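# Fold in both corner flaps at a box's short end

## Task

At one short end of the cardboard box, fold both corner flaps inward. When finished, both long walls must stand upright and the box must rest on its base, and all of this must hold without the robot supporting anything.

## Robot and tools

Robot: two arms, left_arm and right_arm, each ending in a parallel gripper. Both report in one shared scene frame: origin on the table surface midway between the arms, +x out over the table, +z up, left_arm on the +y side. The names left and right are arm labels only, not image sides. A gripper's fingers extend along its own +z axis and close along its own y axis. end_effector_position is the point between the finger pads, roughly 1 cm short of the tips. Orientation is a quaternion written w first (qw, qx, qy, qz).

Row format, used by every moving tool: 16 numbers in one flat list covering both arms, always all 16 even if one arm is idle. Order: left_arm x, y, z, qw, qx, qy, qz, opening, then right_arm in the same order. x, y, z are an absolute target position in metres in the scene frame; the quaternion is an absolute target orientation in the scene frame. Opening runs from -1 (closed) to +1 (fully open, 0.094 m). These are poses, not offsets.

execute_actions(actions): a list of actions run one after another. Each action is a table of up to 15 rows; each row lasts one control step of 1/30 s, and if fewer than 15 rows are given the final row repeats to fill 15 steps. An empty list moves nothing and just returns the current state and images. A target more than 0.6 m from the gripper's current position along any of that gripper's own axes makes the action refused for both arms; if the first action fails that check, or any action is malformed, nothing in the call runs. To keep an orientation fixed, resend the same quaternion in every row rather than copying a drifted reported one.

move(target, speed, blocking): target is one 16-number row as above. Each gripper travels a straight line toward its pose; both paths finish together, lasting 0.5 to 10 s (cut off at 10 s). speed is the path's top speed in m/s, 0.002 to 0.5, default 0.25; rotation is capped at twice that value in rad/s. Openings take effect at the start. The path does not avoid obstacles or the other arm, and the real gripper can lag, wander or overshoot the speed, especially near full arm extension. Faster contact and targets set deeper past a surface mean harder pushes. With blocking=false the call returns after 0.5 s while motion continues; other moves and execute_actions are refused until a result shows it has ended, so use wait or stop. The result adds a move: line giving the ending (done, off_target, moving, held, fault) and any limits: paced means the commanded pose was clipped, held means a safety check blocked some steps (after which the arm may jump faster than speed). Per-arm distance to pose is also given; if only one arm is named, the other finished normally.

wait(seconds): 0 to 10 s, arms keep their last command; returns early when a running move ends. stop(): brakes a running move (needs stopping distance; fingers keep moving). zoom_image(camera, region): region is [x0, y0, x1, y1] pixels of that camera's latest image, top-left origin, at most 504 by 504. Cameras: cam_high and cam_low (504x504), cam_left_wrist and cam_right_wrist (616x616 fisheye). finished_scene(scene): pass the current scene's number; irreversible, and the folded state must already be stable.

Controller behaviour: each step the command is clamped to within 70 mm and 16 degrees of the measured pose, then solved by damped inverse kinematics favouring position over orientation. A distant target may take several actions; after an action the arm only continues up to its last clamped pose, so send the remainder next. Joint friction can leave the gripper up to about 31 mm off, and commands smaller than that may not move it. Elbows stop just before straight. Joint ranges (rad): waist -2.618 to 3.054, shoulder 0 to 3.142, elbow 0 to 3.142, wrist pitch -1.571 to 1.571, wrist yaw -1.571 to 1.571, wrist roll -2.094 to 2.094. Between calls the robot simply holds its last command. To keep an arm still, resend its full last reported pose and desired opening each call.

Results: a state line left_arm: … | right_arm: … with each gripper's position and quaternion (reported hand position may be off, more at long reach); Hand target lines showing where each arm is currently being driven; grip_measured on the command scale (last joint value is the opening in metres; readings off by up to about 1 mm); step readings with HELD marking steps where that arm's command was held back; pose unreachable lines when the clearance check altered a command; FAULT and OVER-TEMPERATURE FAULT lines when an arm stops; MOTOR HOT warnings from 75 °C. At 90 °C an arm halts 10 s; at 100 °C it goes limp and drops. Holding loads heats motors.

Gripping: command an opening below grip_measured, about 0.03 under for a firm grip, less for a light one. Pads push about 50 to 62 N each, less on very thin parts like a cardboard flap.

Avoid: knocking the box or anything off the table, letting the arms collide or press on each other, slamming into the box, dropping items, and leaving a flap held only by a gripper. Occasional external tugs or pushes may disturb parts. Smooth, quick, low-effort motion is preferred.

Each tool is called by a JSON object that holds its "api" and its "payload", one argument or row to a line.

## Session

{"api": "execute_actions", "payload": {
  "actions": []
}}

Scene clock: 0.00 s.
left_arm: end_effector_position=(+0.3491, +0.4049, +0.4097) grip_measured=-0.394 end_effector_quat_wxyz=(+0.711, -0.061, +0.698, +0.068) | right_arm: end_effector_position=(+0.3706, -0.1706, +0.3931) grip_measured=-0.394 end_effector_quat_wxyz=(+0.695, -0.073, +0.711, +0.079)
Joint positions: left_arm=[-0.016  1.034  1.053 -0.     0.008  0.008  0.028] | right_arm=[ 0.014  1.054  1.035 -0.004  0.006  0.012  0.028]
Joint velocities: left_arm=[-0.007  0.002 -0.002 -0.022 -0.022  0.007  0.   ] | right_arm=[-0.002 -0.002 -0.007 -0.037 -0.037 -0.022 -0.   ]
Hand target (left_arm): +0.349, +0.405, +0.410; +0.711, -0.061, +0.698, +0.068
Hand target (right_arm): +0.371, -0.171, +0.393; +0.695, -0.073, +0.711, +0.079

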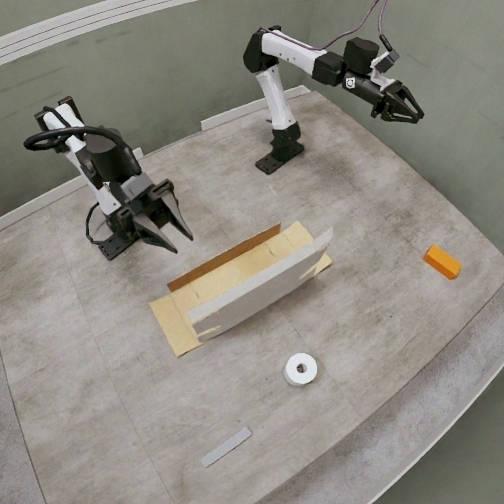

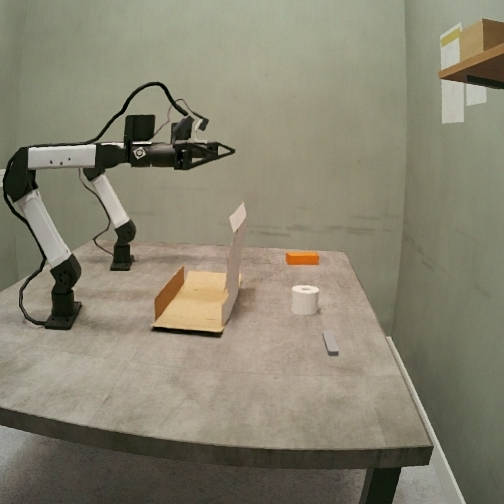

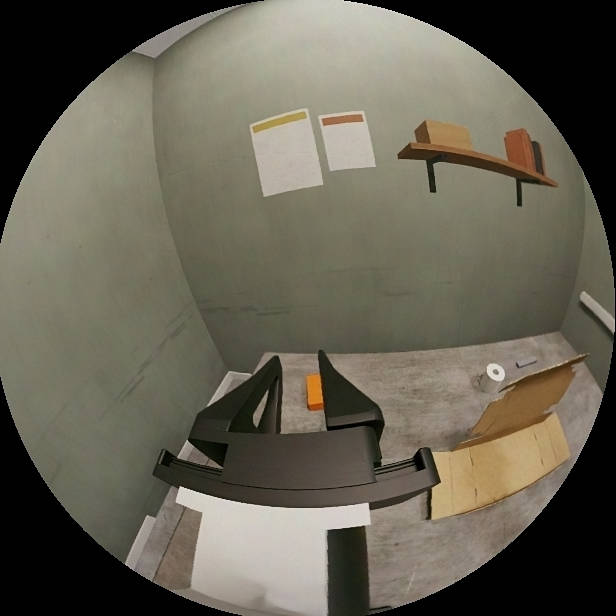

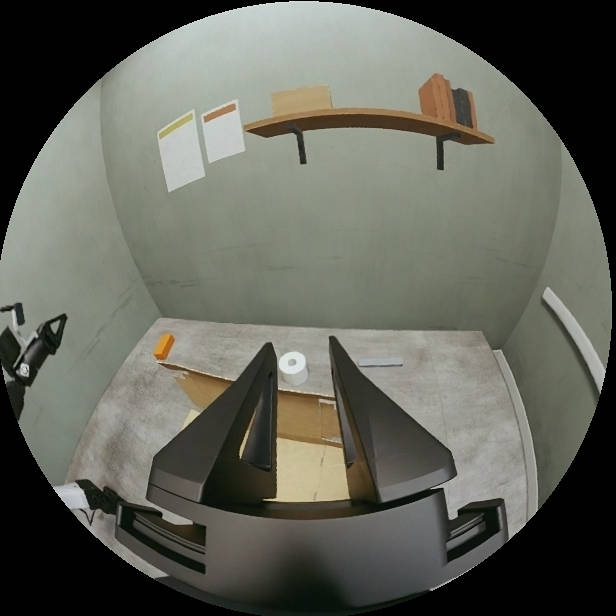

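{"api": "zoom_image", "payload": {
  "camera": "cam_high",
  "region": [130,190,350,370]
}}

{"api": "zoom_image", "payload": {
  "camera": "cam_low",
  "region": [120,190,280,350]
}}

{"api": "move", "payload": {
  "target": [0.3,0.3,0.3,0,0,1,0,-1,0.3,-0.3,0.3,0,0,1,0,-1],
  "speed": 0.4
}}

Region (130, 190, 350, 370) of cam_high's 504x504 image, scaled by 2.291, with more detail than that image has; it fills the top 412 rows of this view, and the rest is white.

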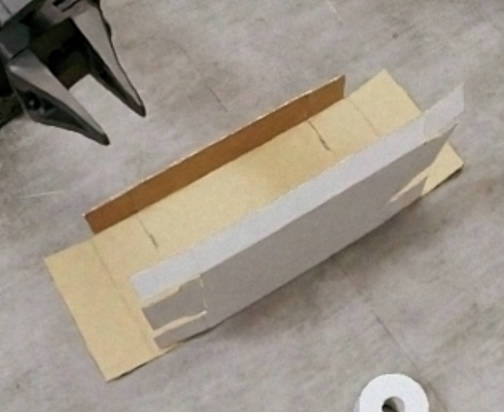

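Region (120, 190, 280, 350) of cam_low's 504x504 image, scaled by 3.150, with more detail than that image has.

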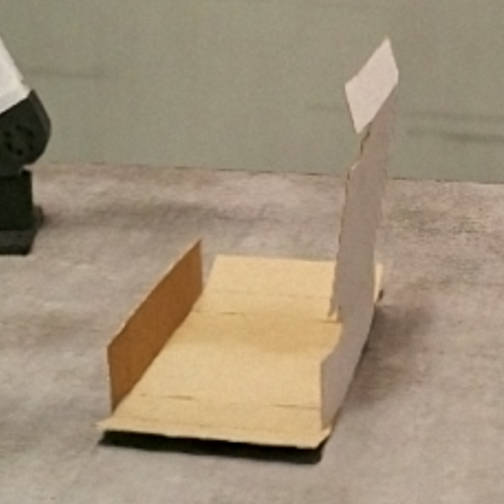

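Scene clock: 8.43 s.
left_arm: end_effector_position=(+0.3047, +0.3049, +0.3042) grip_measured=-0.992 end_effector_quat_wxyz=(+0.205, +0.001, +0.979, -0.017) | right_arm: end_effector_position=(+0.3065, -0.3006, +0.3015) grip_measured=-0.992 end_effector_quat_wxyz=(+0.197, +0.009, +0.980, -0.022)
Joint positions: left_arm=[-0.302  1.587  1.993 -1.561 -0.004 -0.093  0.   ] | right_arm=[-0.368  1.547  1.946 -1.571 -0.014 -0.138  0.   ]
Joint velocities: left_arm=[ 0.012 -0.017 -0.007 -0.051 -0.007  0.051  0.001] | right_arm=[ 0.007  0.017  0.017  0.081 -0.037 -0.066  0.   ]
Hand target (left_arm): +0.300, +0.302, +0.298; +0.191, +0.002, +0.981, -0.023
Hand target (right_arm): +0.299, -0.301, +0.303; +0.197, +0.006, +0.980, -0.029
Off the commanded pose (left_arm): 0.008 m, 24 deg; orientation clipped at the last step of the last action.
Off the commanded pose (right_arm): 0.007 m, 23 deg; orientation clipped at the last step of the last action.
joint sent to its limit (left arm) — the command would take joint 4 (wrist pitch) past its lower limit, so that joint was sent only as far as its limit.
joint sent to its limit (right arm) — the command would take joint 4 (wrist pitch) past its lower limit, so that joint was sent only as far as its limit.
move: off_target (left_arm, right_arm); limits=paced

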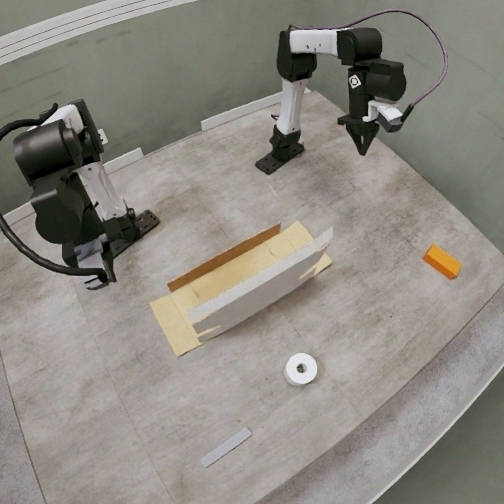

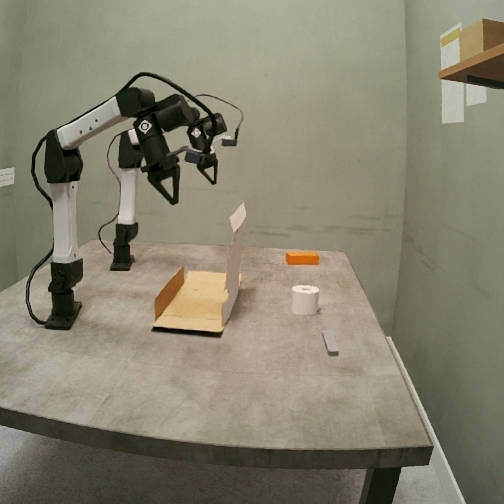

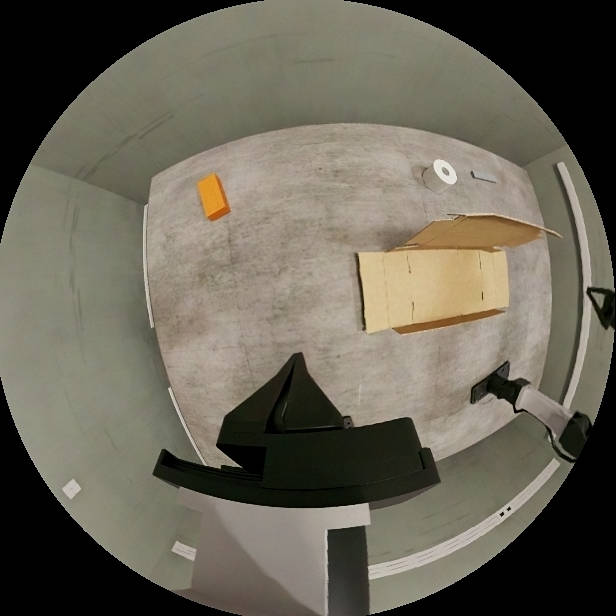

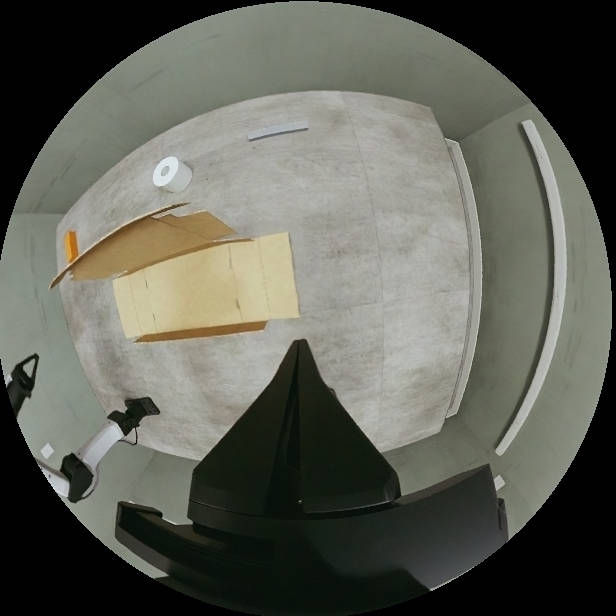

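{"api": "move", "payload": {
  "target": [0.33,0.1,0.16,0.17,0,0.985,0,-1,0.33,-0.28,0.09,0.17,0,0.985,0,-1]
}}

Scene clock: 15.57 s.
left_arm: end_effector_position=(+0.3246, +0.1019, +0.1590) grip_measured=-0.992 end_effector_quat_wxyz=(+0.158, +0.002, +0.987, -0.004) | right_arm: end_effector_position=(+0.3269, -0.2837, +0.0980) grip_measured=-0.992 end_effector_quat_wxyz=(+0.177, +0.001, +0.984, -0.007)
Joint positions: left_arm=[-0.881  1.886  1.762 -1.19  -0.19  -0.647  0.   ] | right_arm=[-0.311  1.483  1.051 -0.785 -0.022 -0.096  0.   ]
Joint velocities: left_arm=[-0.017 -0.012  0.002 -0.022 -0.022  0.022 -0.001] | right_arm=[ 0.007 -0.007 -0.012 -0.022  0.007 -0.007 -0.   ]
Hand target (left_arm): +0.329, +0.099, +0.161; +0.166, -0.001, +0.986, -0.005
Hand target (right_arm): +0.326, -0.279, +0.090; +0.170, -0.000, +0.985, -0.001
Off the commanded pose (left_arm): 0.006 m, 1 deg.
Off the commanded pose (right_arm): 0.009 m, 1 deg.
move: done

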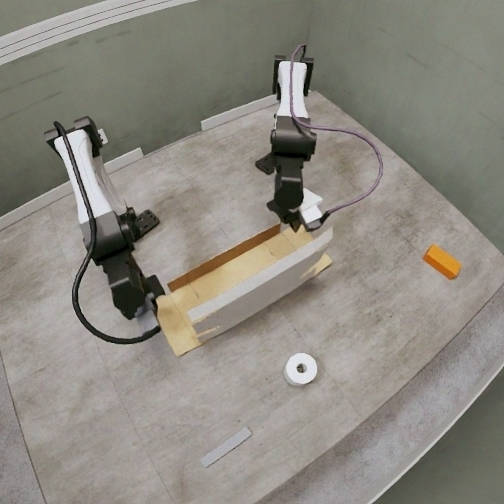

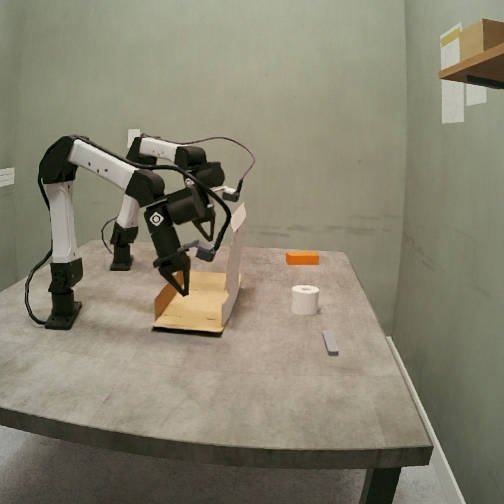

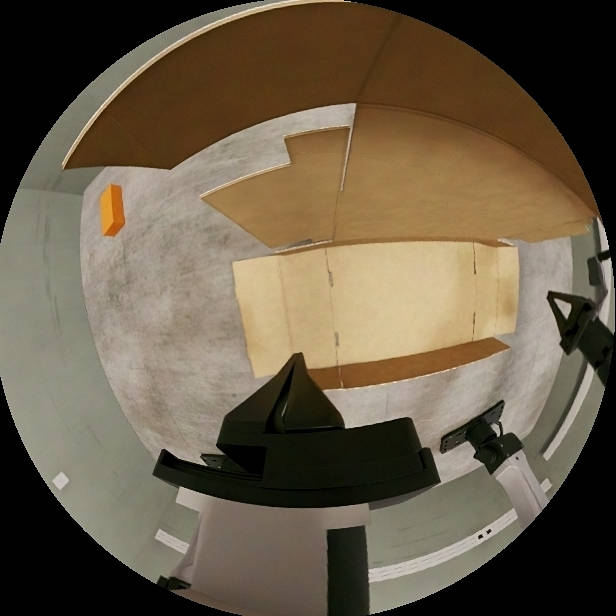

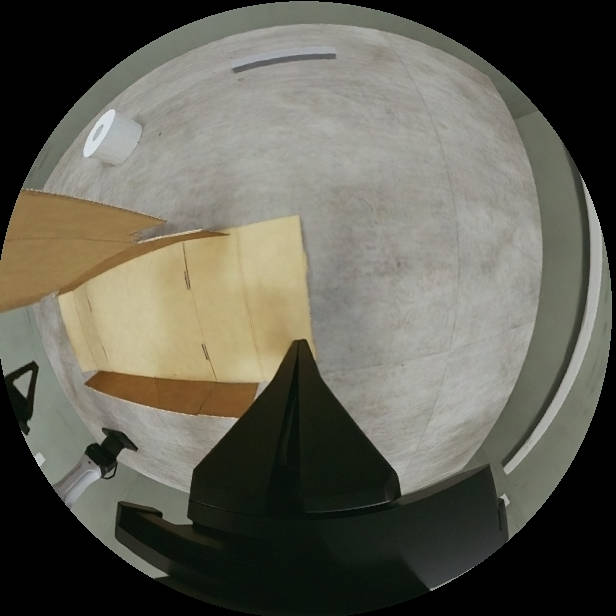

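{"api": "move", "payload": {
  "target": [0.285,0.03,0.14,0,0.707,0.707,0,0.3,0.23,-0.3,0.13,-0.183,0.683,0.683,0.183,-1]
}}

{"api": "move", "payload": {
  "target": [0.285,0.03,0.09,0,0.707,0.707,0,0.3,0.22,-0.21,0.05,-0.183,0.683,0.683,0.183,-1],
  "speed": 0.1
}}

Scene clock: 33.37 s.
left_arm: end_effector_position=(+0.2866, +0.0356, +0.1455) grip_measured=+0.297 end_effector_quat_wxyz=(+0.016, +0.700, +0.714, +0.002) | right_arm: end_effector_position=(+0.2289, -0.2986, +0.1318) grip_measured=-0.992 end_effector_quat_wxyz=(-0.180, +0.676, +0.692, +0.179)
Joint positions: left_arm=[-0.984  2.206  2.227 -1.561 -0.005  0.774  0.061] | right_arm=[-0.718  1.625  1.288 -1.508 -0.44   0.976  0.   ]
Joint velocities: left_arm=[ 0.007 -0.002 -0.017 -0.007 -0.007  0.007 -0.001] | right_arm=[-0.007 -0.022 -0.017 -0.037  0.007  0.051 -0.001]
Hand target (left_arm): +0.284, +0.031, +0.140; +0.007, +0.707, +0.708, -0.002
Hand target (right_arm): +0.231, -0.300, +0.132; -0.187, +0.682, +0.684, +0.182
Off the commanded pose (left_arm): 0.008 m, 2 deg.
Off the commanded pose (right_arm): 0.003 m, 1 deg.
joint sent to its limit (left arm) — the command would take joint 4 (wrist pitch) past its lower limit, so that joint was sent only as far as its limit.
move: done

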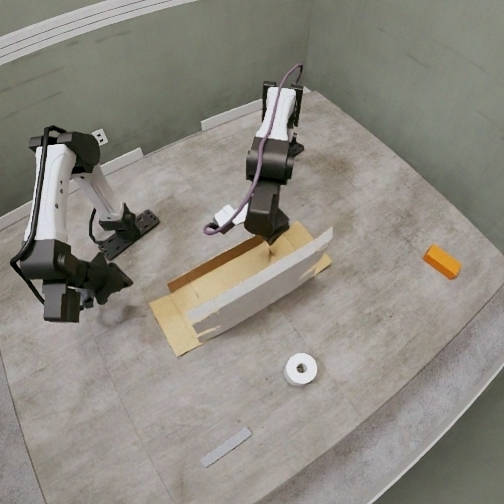

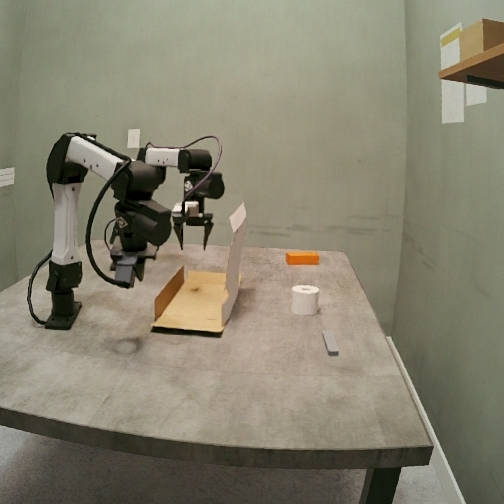

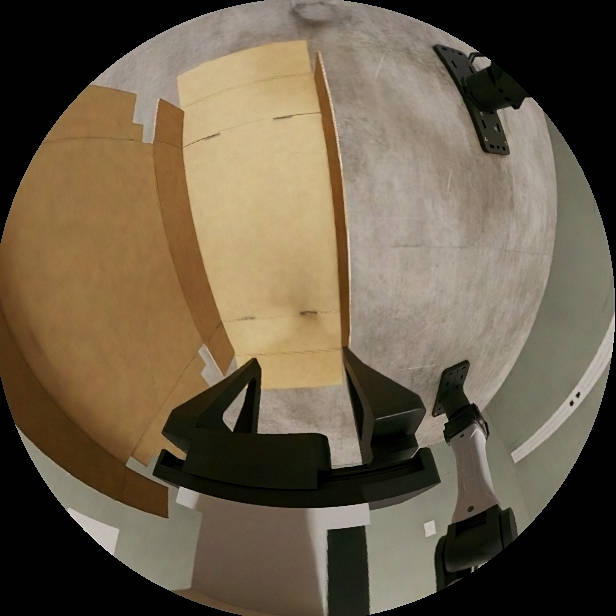

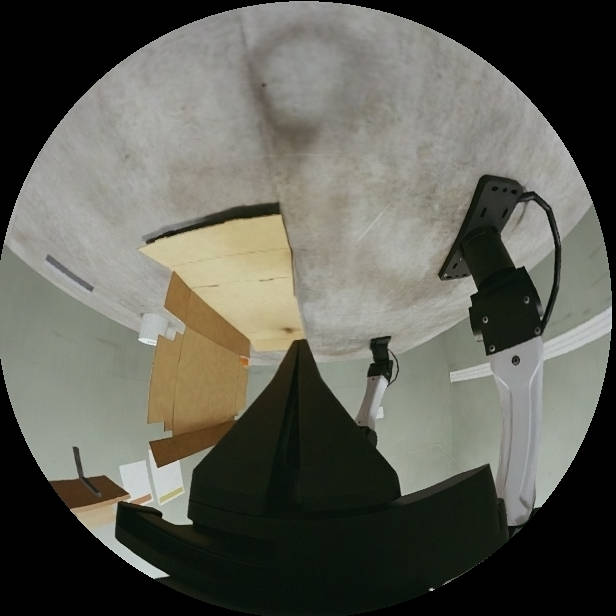

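Scene clock: 35.17 s.
left_arm: end_effector_position=(+0.2911, +0.0311, +0.1013) grip_measured=+0.297 end_effector_quat_wxyz=(+0.013, +0.702, +0.712, +0.002) | right_arm: end_effector_position=(+0.2202, -0.2147, +0.0493) grip_measured=-0.992 end_effector_quat_wxyz=(-0.183, +0.685, +0.683, +0.175)
Joint positions: left_arm=[-0.984  2.206  2.049 -1.388 -0.005  0.778  0.061] | right_arm=[-0.408  1.524  0.856 -1.025 -0.498  1.344  0.   ]
Joint velocities: left_arm=[-0.007  0.012 -0.002 -0.022 -0.037 -0.007 -0.001] | right_arm=[-0.012  0.002 -0.002  0.051  0.037  0.022 -0.   ]
Hand target (left_arm): +0.286, +0.030, +0.090; -0.000, +0.707, +0.707, -0.000
Hand target (right_arm): +0.217, -0.211, +0.050; -0.181, +0.684, +0.683, +0.180
Off the commanded pose (left_arm): 0.013 m, 2 deg.
Off the commanded pose (right_arm): 0.005 m, 1 deg.
move: off_target (left_arm)

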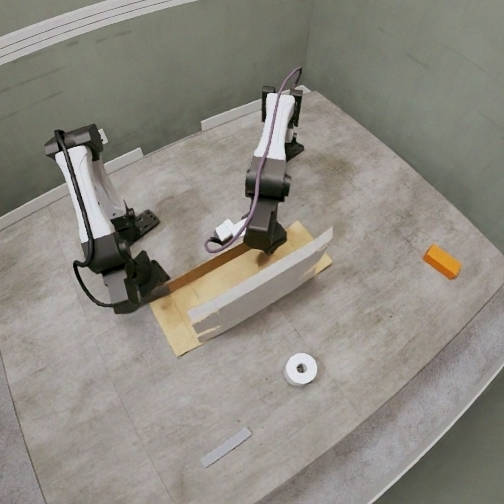

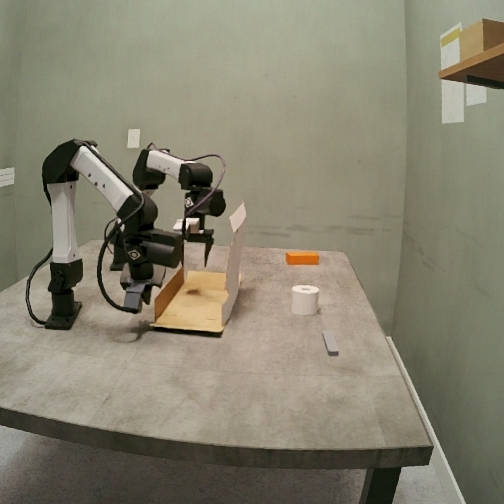

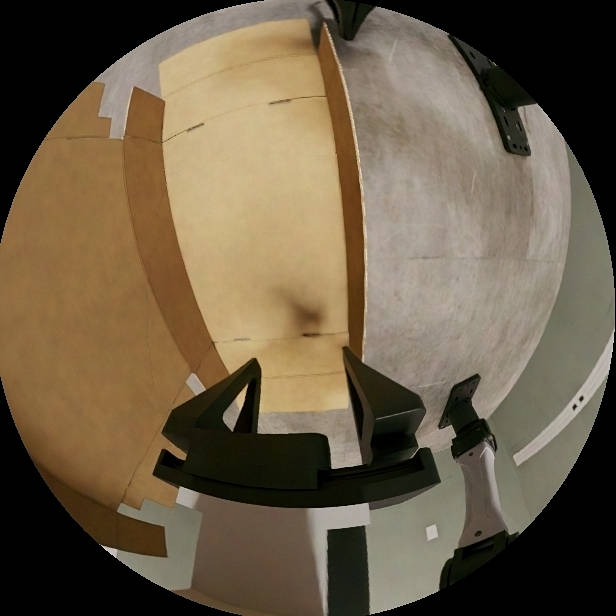

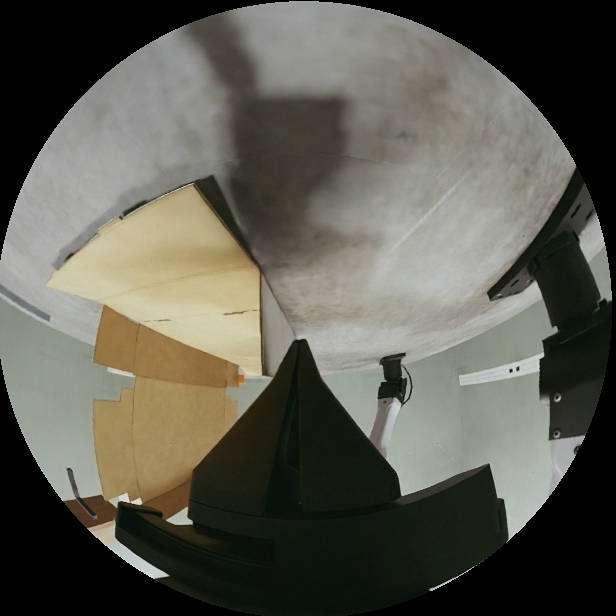

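{"api": "move", "payload": {
  "target": [0.243,0.02,0.09,0,0.707,0.707,0,0.3,0.22,-0.21,0.05,-0.183,0.683,0.683,0.183,-1],
  "speed": 0.1
}}

{"api": "move", "payload": {
  "target": [0.243,0.02,0.035,0,0.707,0.707,0,0.3,0.225,-0.2,0.05,-0.183,0.683,0.683,0.183,-1],
  "speed": 0.1
}}

{"api": "execute_actions", "payload": {
  "actions": [
    [[0.243,0.02,0.035,0,0.707,0.707,0,-1,0.225,-0.2,0.05,-0.183,0.683,0.683,0.183,-1]],
    [[0.243,0.02,0.035,0,0.707,0.707,0,-1,0.225,-0.2,0.05,-0.183,0.683,0.683,0.183,-1]]
  ]
}}

{"api": "move", "payload": {
  "target": [0.243,0.02,0.035,0,0.707,0.707,0,-1,0.29,-0.2,0.05,-0.183,0.683,0.683,0.183,-1],
  "speed": 0.05
}}

Scene clock: 46.63 s.
left_arm: end_effector_position=(+0.2469, +0.0206, +0.0885) grip_measured=+0.297 end_effector_quat_wxyz=(-0.003, +0.708, +0.706, +0.003) | right_arm: end_effector_position=(+0.2213, -0.2140, +0.0497) grip_measured=-0.992 end_effector_quat_wxyz=(-0.183, +0.685, +0.682, +0.178)
Joint positions: left_arm=[-1.078  2.135  1.886 -1.328 -0.005  0.702  0.061] | right_arm=[-0.408  1.524  0.856 -1.021 -0.504  1.346  0.   ]
Joint velocities: left_arm=[-0.012 -0.007 -0.007  0.022 -0.081 -0.022 -0.   ] | right_arm=[-0.007 -0.002 -0.012 -0.037  0.007  0.037  0.001]
Hand target (left_arm): +0.243, +0.021, +0.089; -0.001, +0.707, +0.707, -0.001
Hand target (right_arm): +0.220, -0.210, +0.050; -0.183, +0.683, +0.683, +0.183
Off the commanded pose (left_arm): 0.004 m, 0 deg.
Off the commanded pose (right_arm): 0.004 m, 1 deg.
move: done

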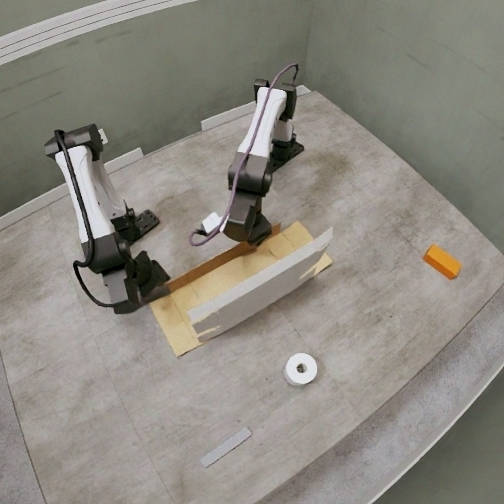

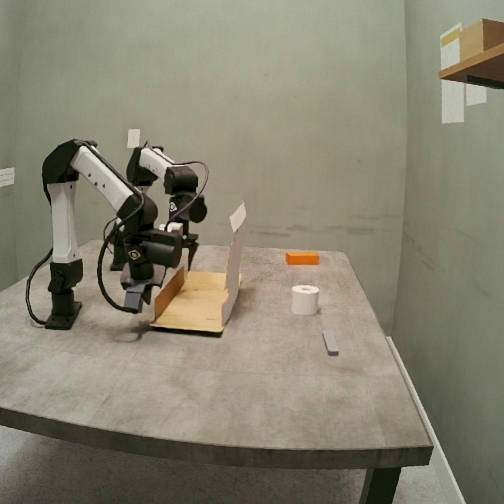

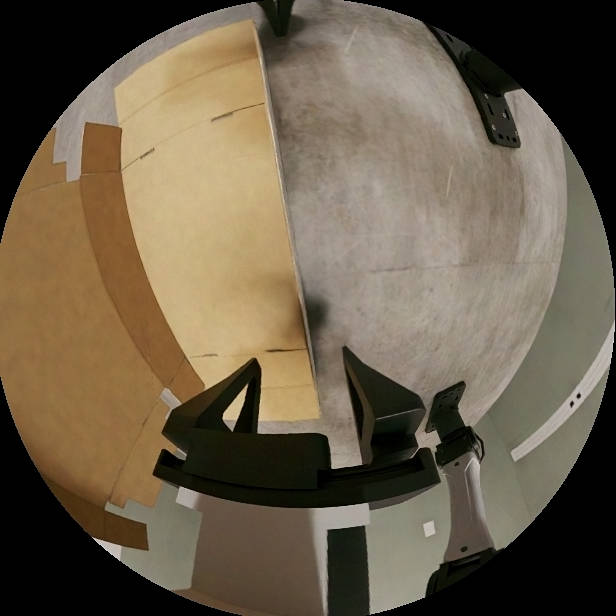

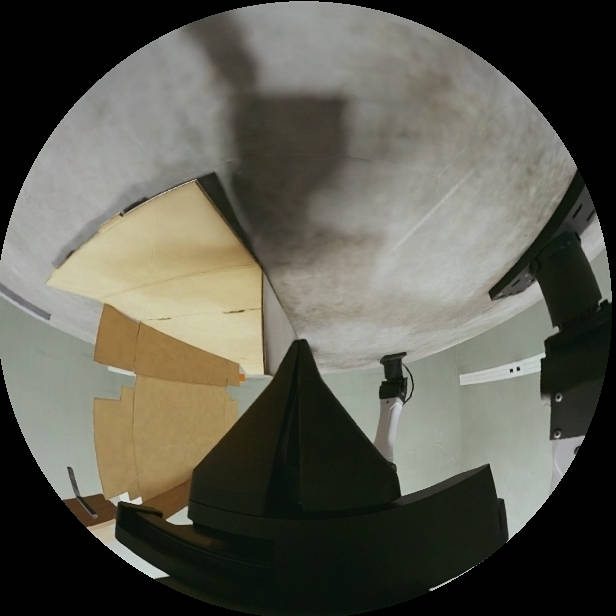

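Scene clock: 47.73 s.
left_arm: end_effector_position=(+0.2488, +0.0183, +0.0452) grip_measured=+0.297 end_effector_quat_wxyz=(+0.012, +0.707, +0.707, +0.001) | right_arm: end_effector_position=(+0.2249, -0.2036, +0.0494) grip_measured=-0.992 end_effector_quat_wxyz=(-0.183, +0.685, +0.682, +0.177)
Joint positions: left_arm=[-1.078  2.135  1.713 -1.126 -0.005  0.699  0.061] | right_arm=[-0.36   1.524  0.856 -0.995 -0.508  1.399  0.   ]
Joint velocities: left_arm=[-0.012 -0.002  0.007 -0.037  0.022 -0.125 -0.   ] | right_arm=[-0.007 -0.002 -0.017  0.066 -0.081 -0.007  0.001]
Hand target (left_arm): +0.244, +0.019, +0.035; -0.000, +0.707, +0.707, +0.000
Hand target (right_arm): +0.225, -0.200, +0.050; -0.183, +0.683, +0.683, +0.183
Off the commanded pose (left_arm): 0.012 m, 1 deg.
Off the commanded pose (right_arm): 0.004 m, 1 deg.
move: off_target (left_arm)

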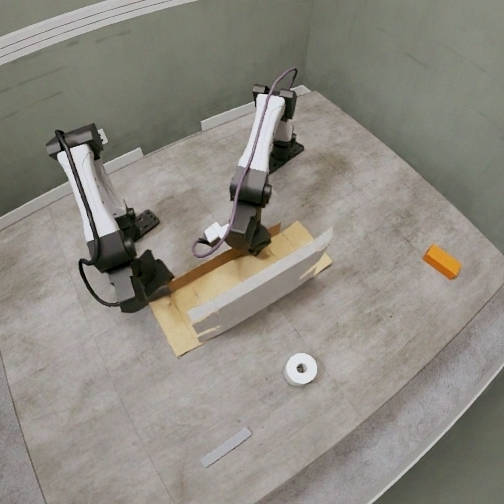

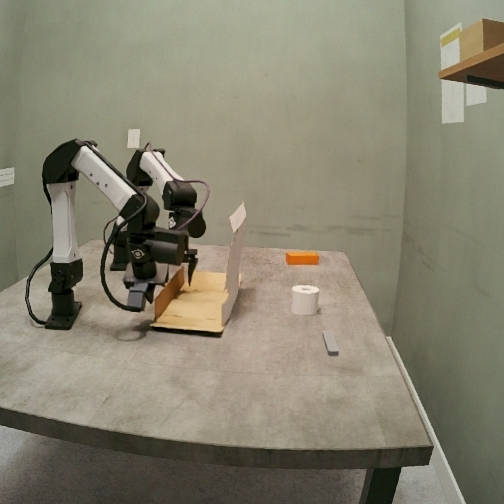

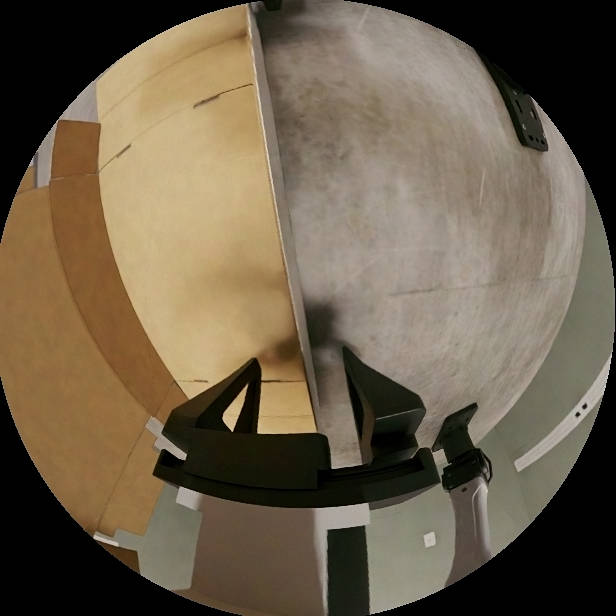

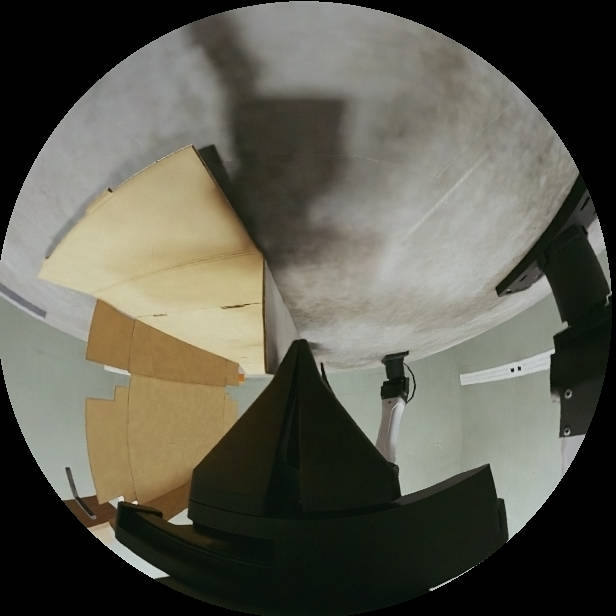

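Scene clock: 48.73 s.
left_arm: end_effector_position=(+0.2504, +0.0171, +0.0452) grip_measured=-0.980 end_effector_quat_wxyz=(+0.016, +0.706, +0.709, +0.002) | right_arm: end_effector_position=(+0.2250, -0.2034, +0.0495) grip_measured=-0.992 end_effector_quat_wxyz=(-0.183, +0.685, +0.682, +0.178)
Joint positions: left_arm=[-1.078  2.135  1.713 -1.118 -0.007  0.695  0.001] | right_arm=[-0.36   1.524  0.856 -0.995 -0.509  1.4    0.   ]
Joint velocities: left_arm=[ 0.002  0.012 -0.017 -0.066  0.037 -0.007 -0.   ] | right_arm=[-0.012  0.007 -0.007  0.022 -0.022 -0.022 -0.   ]
Hand target (left_arm): +0.243, +0.020, +0.035; -0.000, +0.707, +0.707, -0.000
Hand target (right_arm): +0.225, -0.200, +0.050; -0.183, +0.683, +0.683, +0.183
Off the commanded pose (left_arm): 0.013 m, 2 deg.
Off the commanded pose (right_arm): 0.003 m, 1 deg.
Step readings (end_effector_position; steps 1 to 15: 1st action; 16 to 30: 2nd action):
0: left_arm (+0.2488, +0.0183, +0.0452) | right_arm (+0.2249, -0.2036, +0.0494)
1: left_arm (+0.2489, +0.0182, +0.0452) | right_arm (+0.2249, -0.2035, +0.0494)
2: left_arm (+0.2490, +0.0181, +0.0452) | right_arm (+0.2249, -0.2035, +0.0494)
4: left_arm (+0.2490, +0.0178, +0.0452) | right_arm (+0.2249, -0.2035, +0.0495)
8: left_arm (+0.2501, +0.0170, +0.0452) | right_arm (+0.2249, -0.2035, +0.0495)
15: left_arm (+0.2504, +0.0171, +0.0452) | right_arm (+0.2250, -0.2034, +0.0495)
16: left_arm (+0.2504, +0.0171, +0.0452) | right_arm (+0.2250, -0.2034, +0.0495)
17: left_arm (+0.2504, +0.0171, +0.0452) | right_arm (+0.2250, -0.2034, +0.0495)
19: left_arm (+0.2504, +0.0171, +0.0452) | right_arm (+0.2250, -0.2034, +0.0495)
23: left_arm (+0.2504, +0.0171, +0.0452) | right_arm (+0.2250, -0.2034, +0.0495)
30: end_effector_position above

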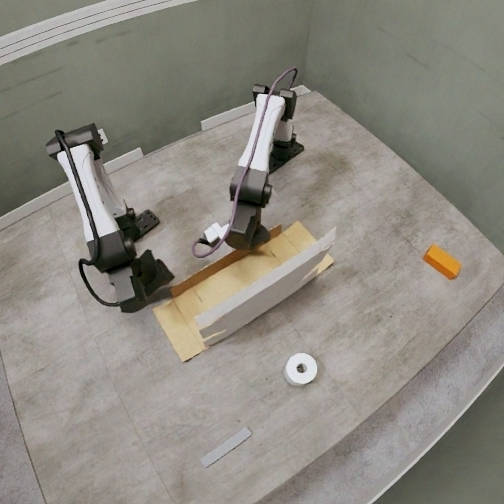

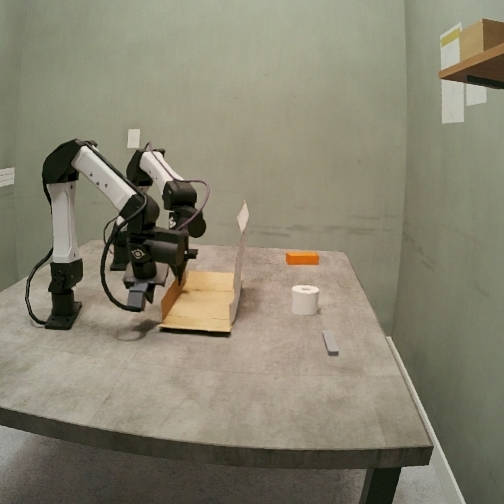

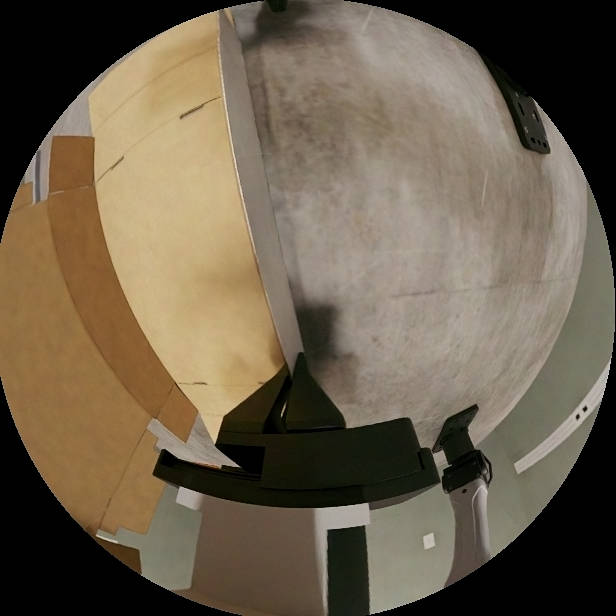

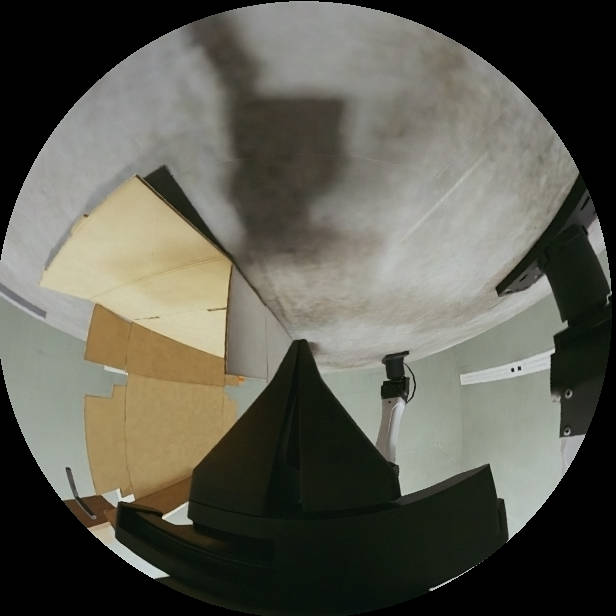

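Scene clock: 50.30 s.
left_arm: end_effector_position=(+0.2536, +0.0163, +0.0454) grip_measured=-0.980 end_effector_quat_wxyz=(+0.022, +0.694, +0.719, +0.007) | right_arm: end_effector_position=(+0.2729, -0.2011, +0.0472) grip_measured=-0.992 end_effector_quat_wxyz=(-0.197, +0.687, +0.680, +0.167)
Joint positions: left_arm=[-1.078  2.135  1.713 -1.107 -0.018  0.664  0.001] | right_arm=[-0.325  1.729  1.062 -1.014 -0.511  1.436  0.   ]
Joint velocities: left_arm=[ 0.007 -0.012 -0.007 -0.066  0.037 -0.022  0.001] | right_arm=[-0.002  0.002 -0.002  0.022 -0.007 -0.022  0.001]
Hand target (left_arm): +0.243, +0.020, +0.035; +0.000, +0.707, +0.707, -0.000
Hand target (right_arm): +0.289, -0.199, +0.050; -0.183, +0.683, +0.683, +0.183
Off the commanded pose (left_arm): 0.015 m, 3 deg.
Off the commanded pose (right_arm): 0.017 m, 3 deg.
move: off_target (left_arm, right_arm)

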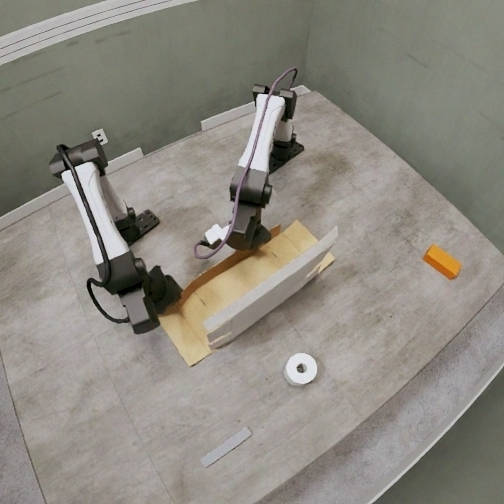

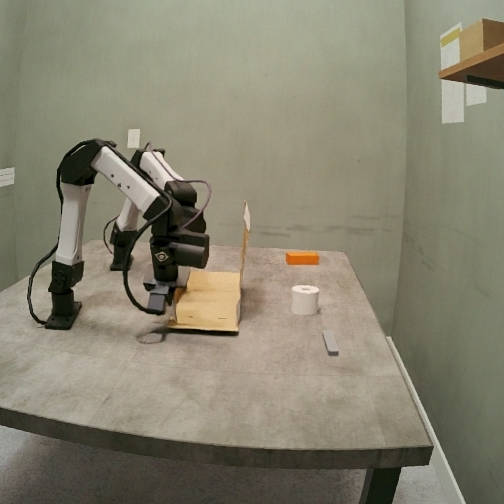

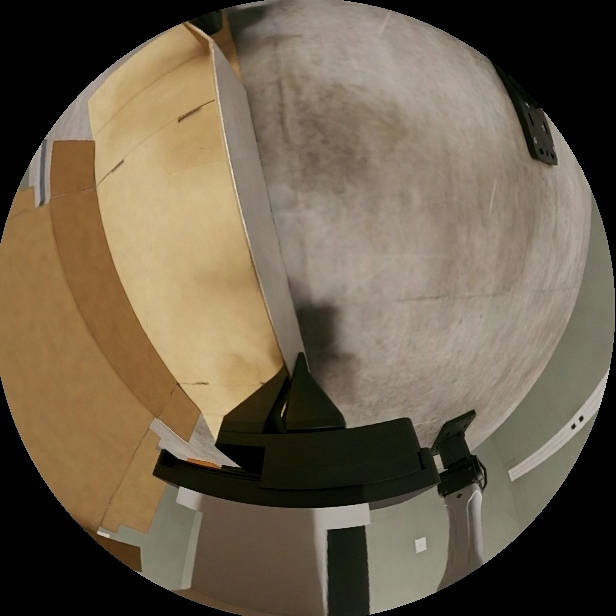

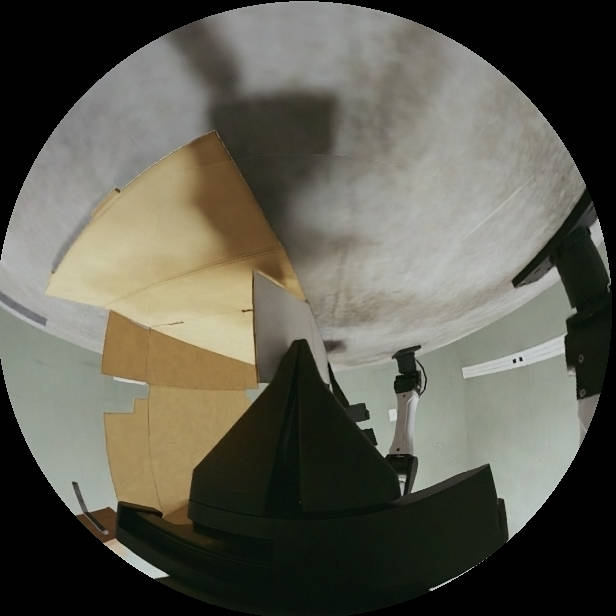

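{"api": "move", "payload": {
  "target": [0.243,0.02,0.035,0,0.74,0.672,0,-1,0.32,-0.185,0.045,-0.183,0.683,0.683,0.183,-1],
  "speed": 0.05
}}

{"api": "move", "payload": {
  "target": [0.243,0.02,0.035,0,0.74,0.672,0,-1,0.305,-0.12,0.045,-0.183,0.683,0.683,0.183,-1],
  "speed": 0.05
}}

Scene clock: 59.17 s.
left_arm: end_effector_position=(+0.2535, +0.0164, +0.0454) grip_measured=-0.980 end_effector_quat_wxyz=(+0.021, +0.734, +0.679, +0.008) | right_arm: end_effector_position=(+0.3095, -0.1883, +0.0424) grip_measured=-0.992 end_effector_quat_wxyz=(-0.186, +0.686, +0.681, +0.174)
Joint positions: left_arm=[-1.078  2.135  1.713 -1.108 -0.018  0.779  0.001] | right_arm=[-0.27   1.831  1.172 -0.964 -0.513  1.503  0.   ]
Joint velocities: left_arm=[ 0.007 -0.022 -0.012  0.007 -0.007  0.051 -0.001] | right_arm=[ 0.007 -0.007 -0.017 -0.051 -0.066 -0.022 -0.   ]
Hand target (left_arm): +0.243, +0.020, +0.035; -0.000, +0.740, +0.673, -0.000
Hand target (right_arm): +0.320, -0.185, +0.045; -0.182, +0.683, +0.683, +0.183
Off the commanded pose (left_arm): 0.015 m, 3 deg.
Off the commanded pose (right_arm): 0.011 m, 1 deg.
move: off_target (left_arm, right_arm)

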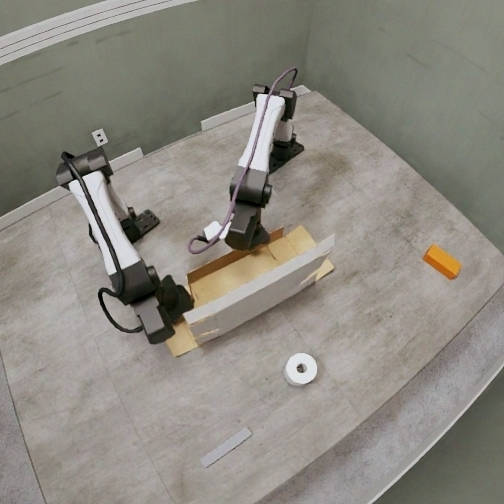

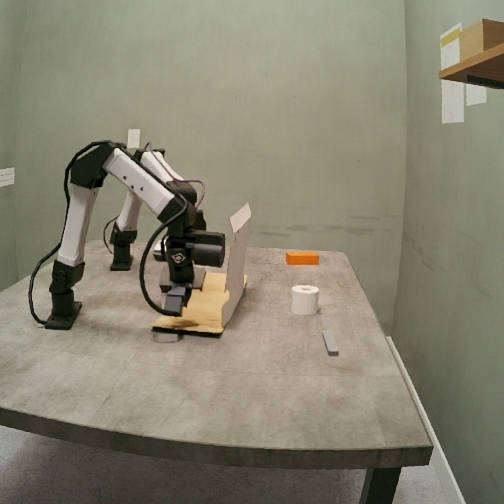

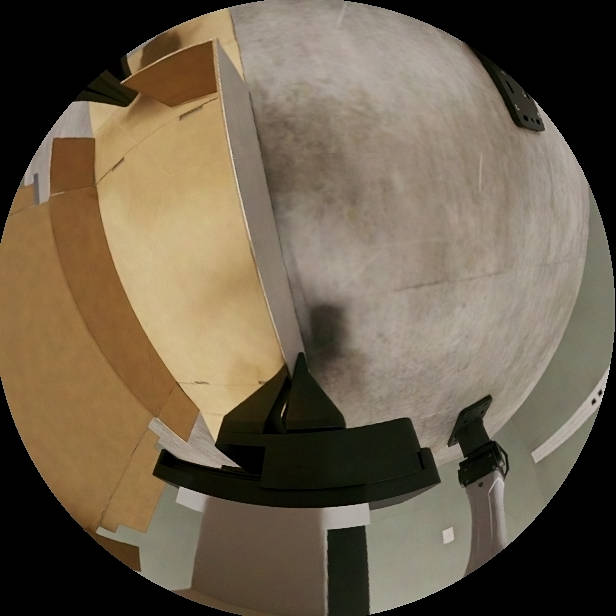

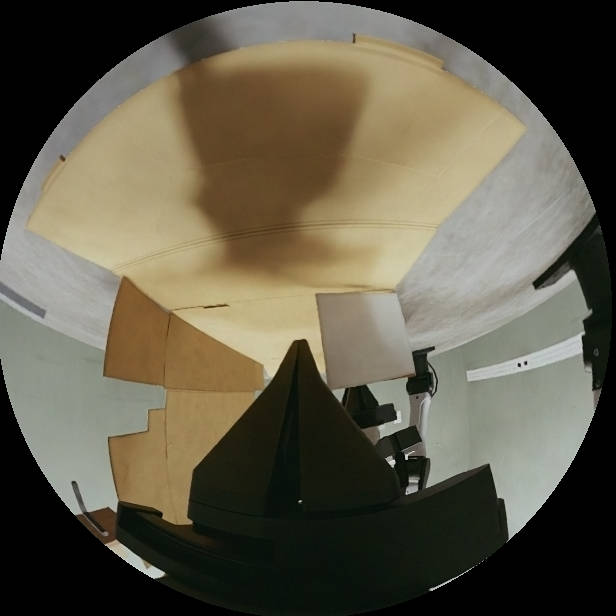

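Scene clock: 60.87 s.
left_arm: end_effector_position=(+0.2534, +0.0164, +0.0453) grip_measured=-0.980 end_effector_quat_wxyz=(+0.021, +0.735, +0.678, +0.008) | right_arm: end_effector_position=(+0.3076, -0.1228, +0.0419) grip_measured=-0.992 end_effector_quat_wxyz=(-0.185, +0.684, +0.683, +0.177)
Joint positions: left_arm=[-1.078  2.135  1.713 -1.108 -0.018  0.781  0.001] | right_arm=[-0.062  1.8    1.129 -0.828 -0.513  1.737  0.   ]
Joint velocities: left_arm=[ 0.007 -0.007 -0.017  0.007 -0.051 -0.051  0.001] | right_arm=[ 0.012  0.007 -0.017  0.066  0.051  0.051 -0.   ]
Hand target (left_arm): +0.243, +0.020, +0.035; +0.000, +0.740, +0.672, -0.000
Hand target (right_arm): +0.304, -0.121, +0.044; -0.181, +0.683, +0.683, +0.182
Off the commanded pose (left_arm): 0.015 m, 3 deg.
Off the commanded pose (right_arm): 0.005 m, 1 deg.
move: off_target (left_arm)

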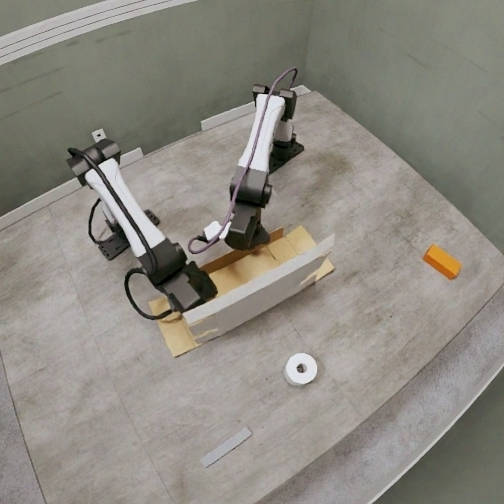

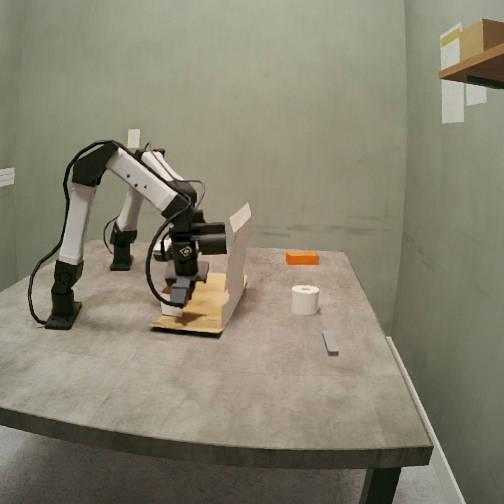

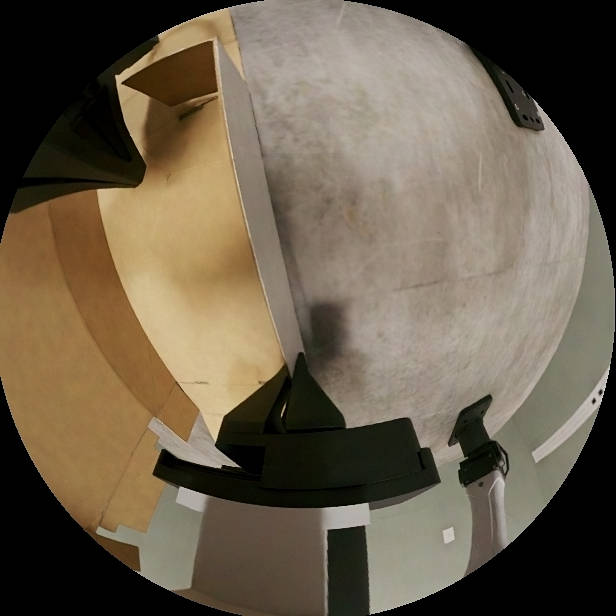

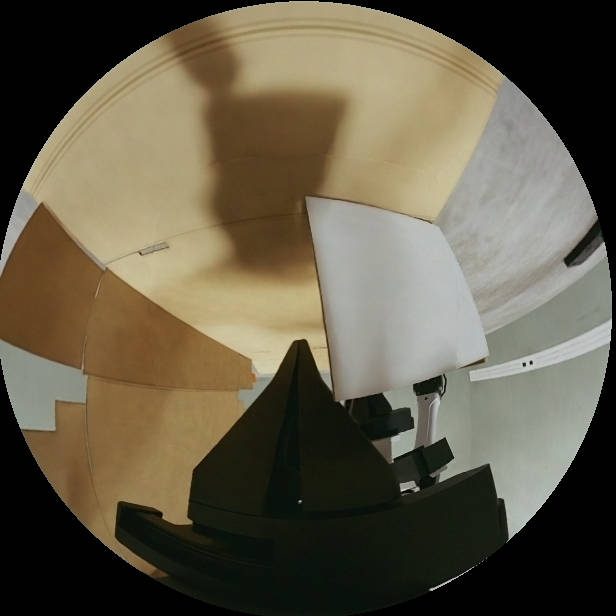

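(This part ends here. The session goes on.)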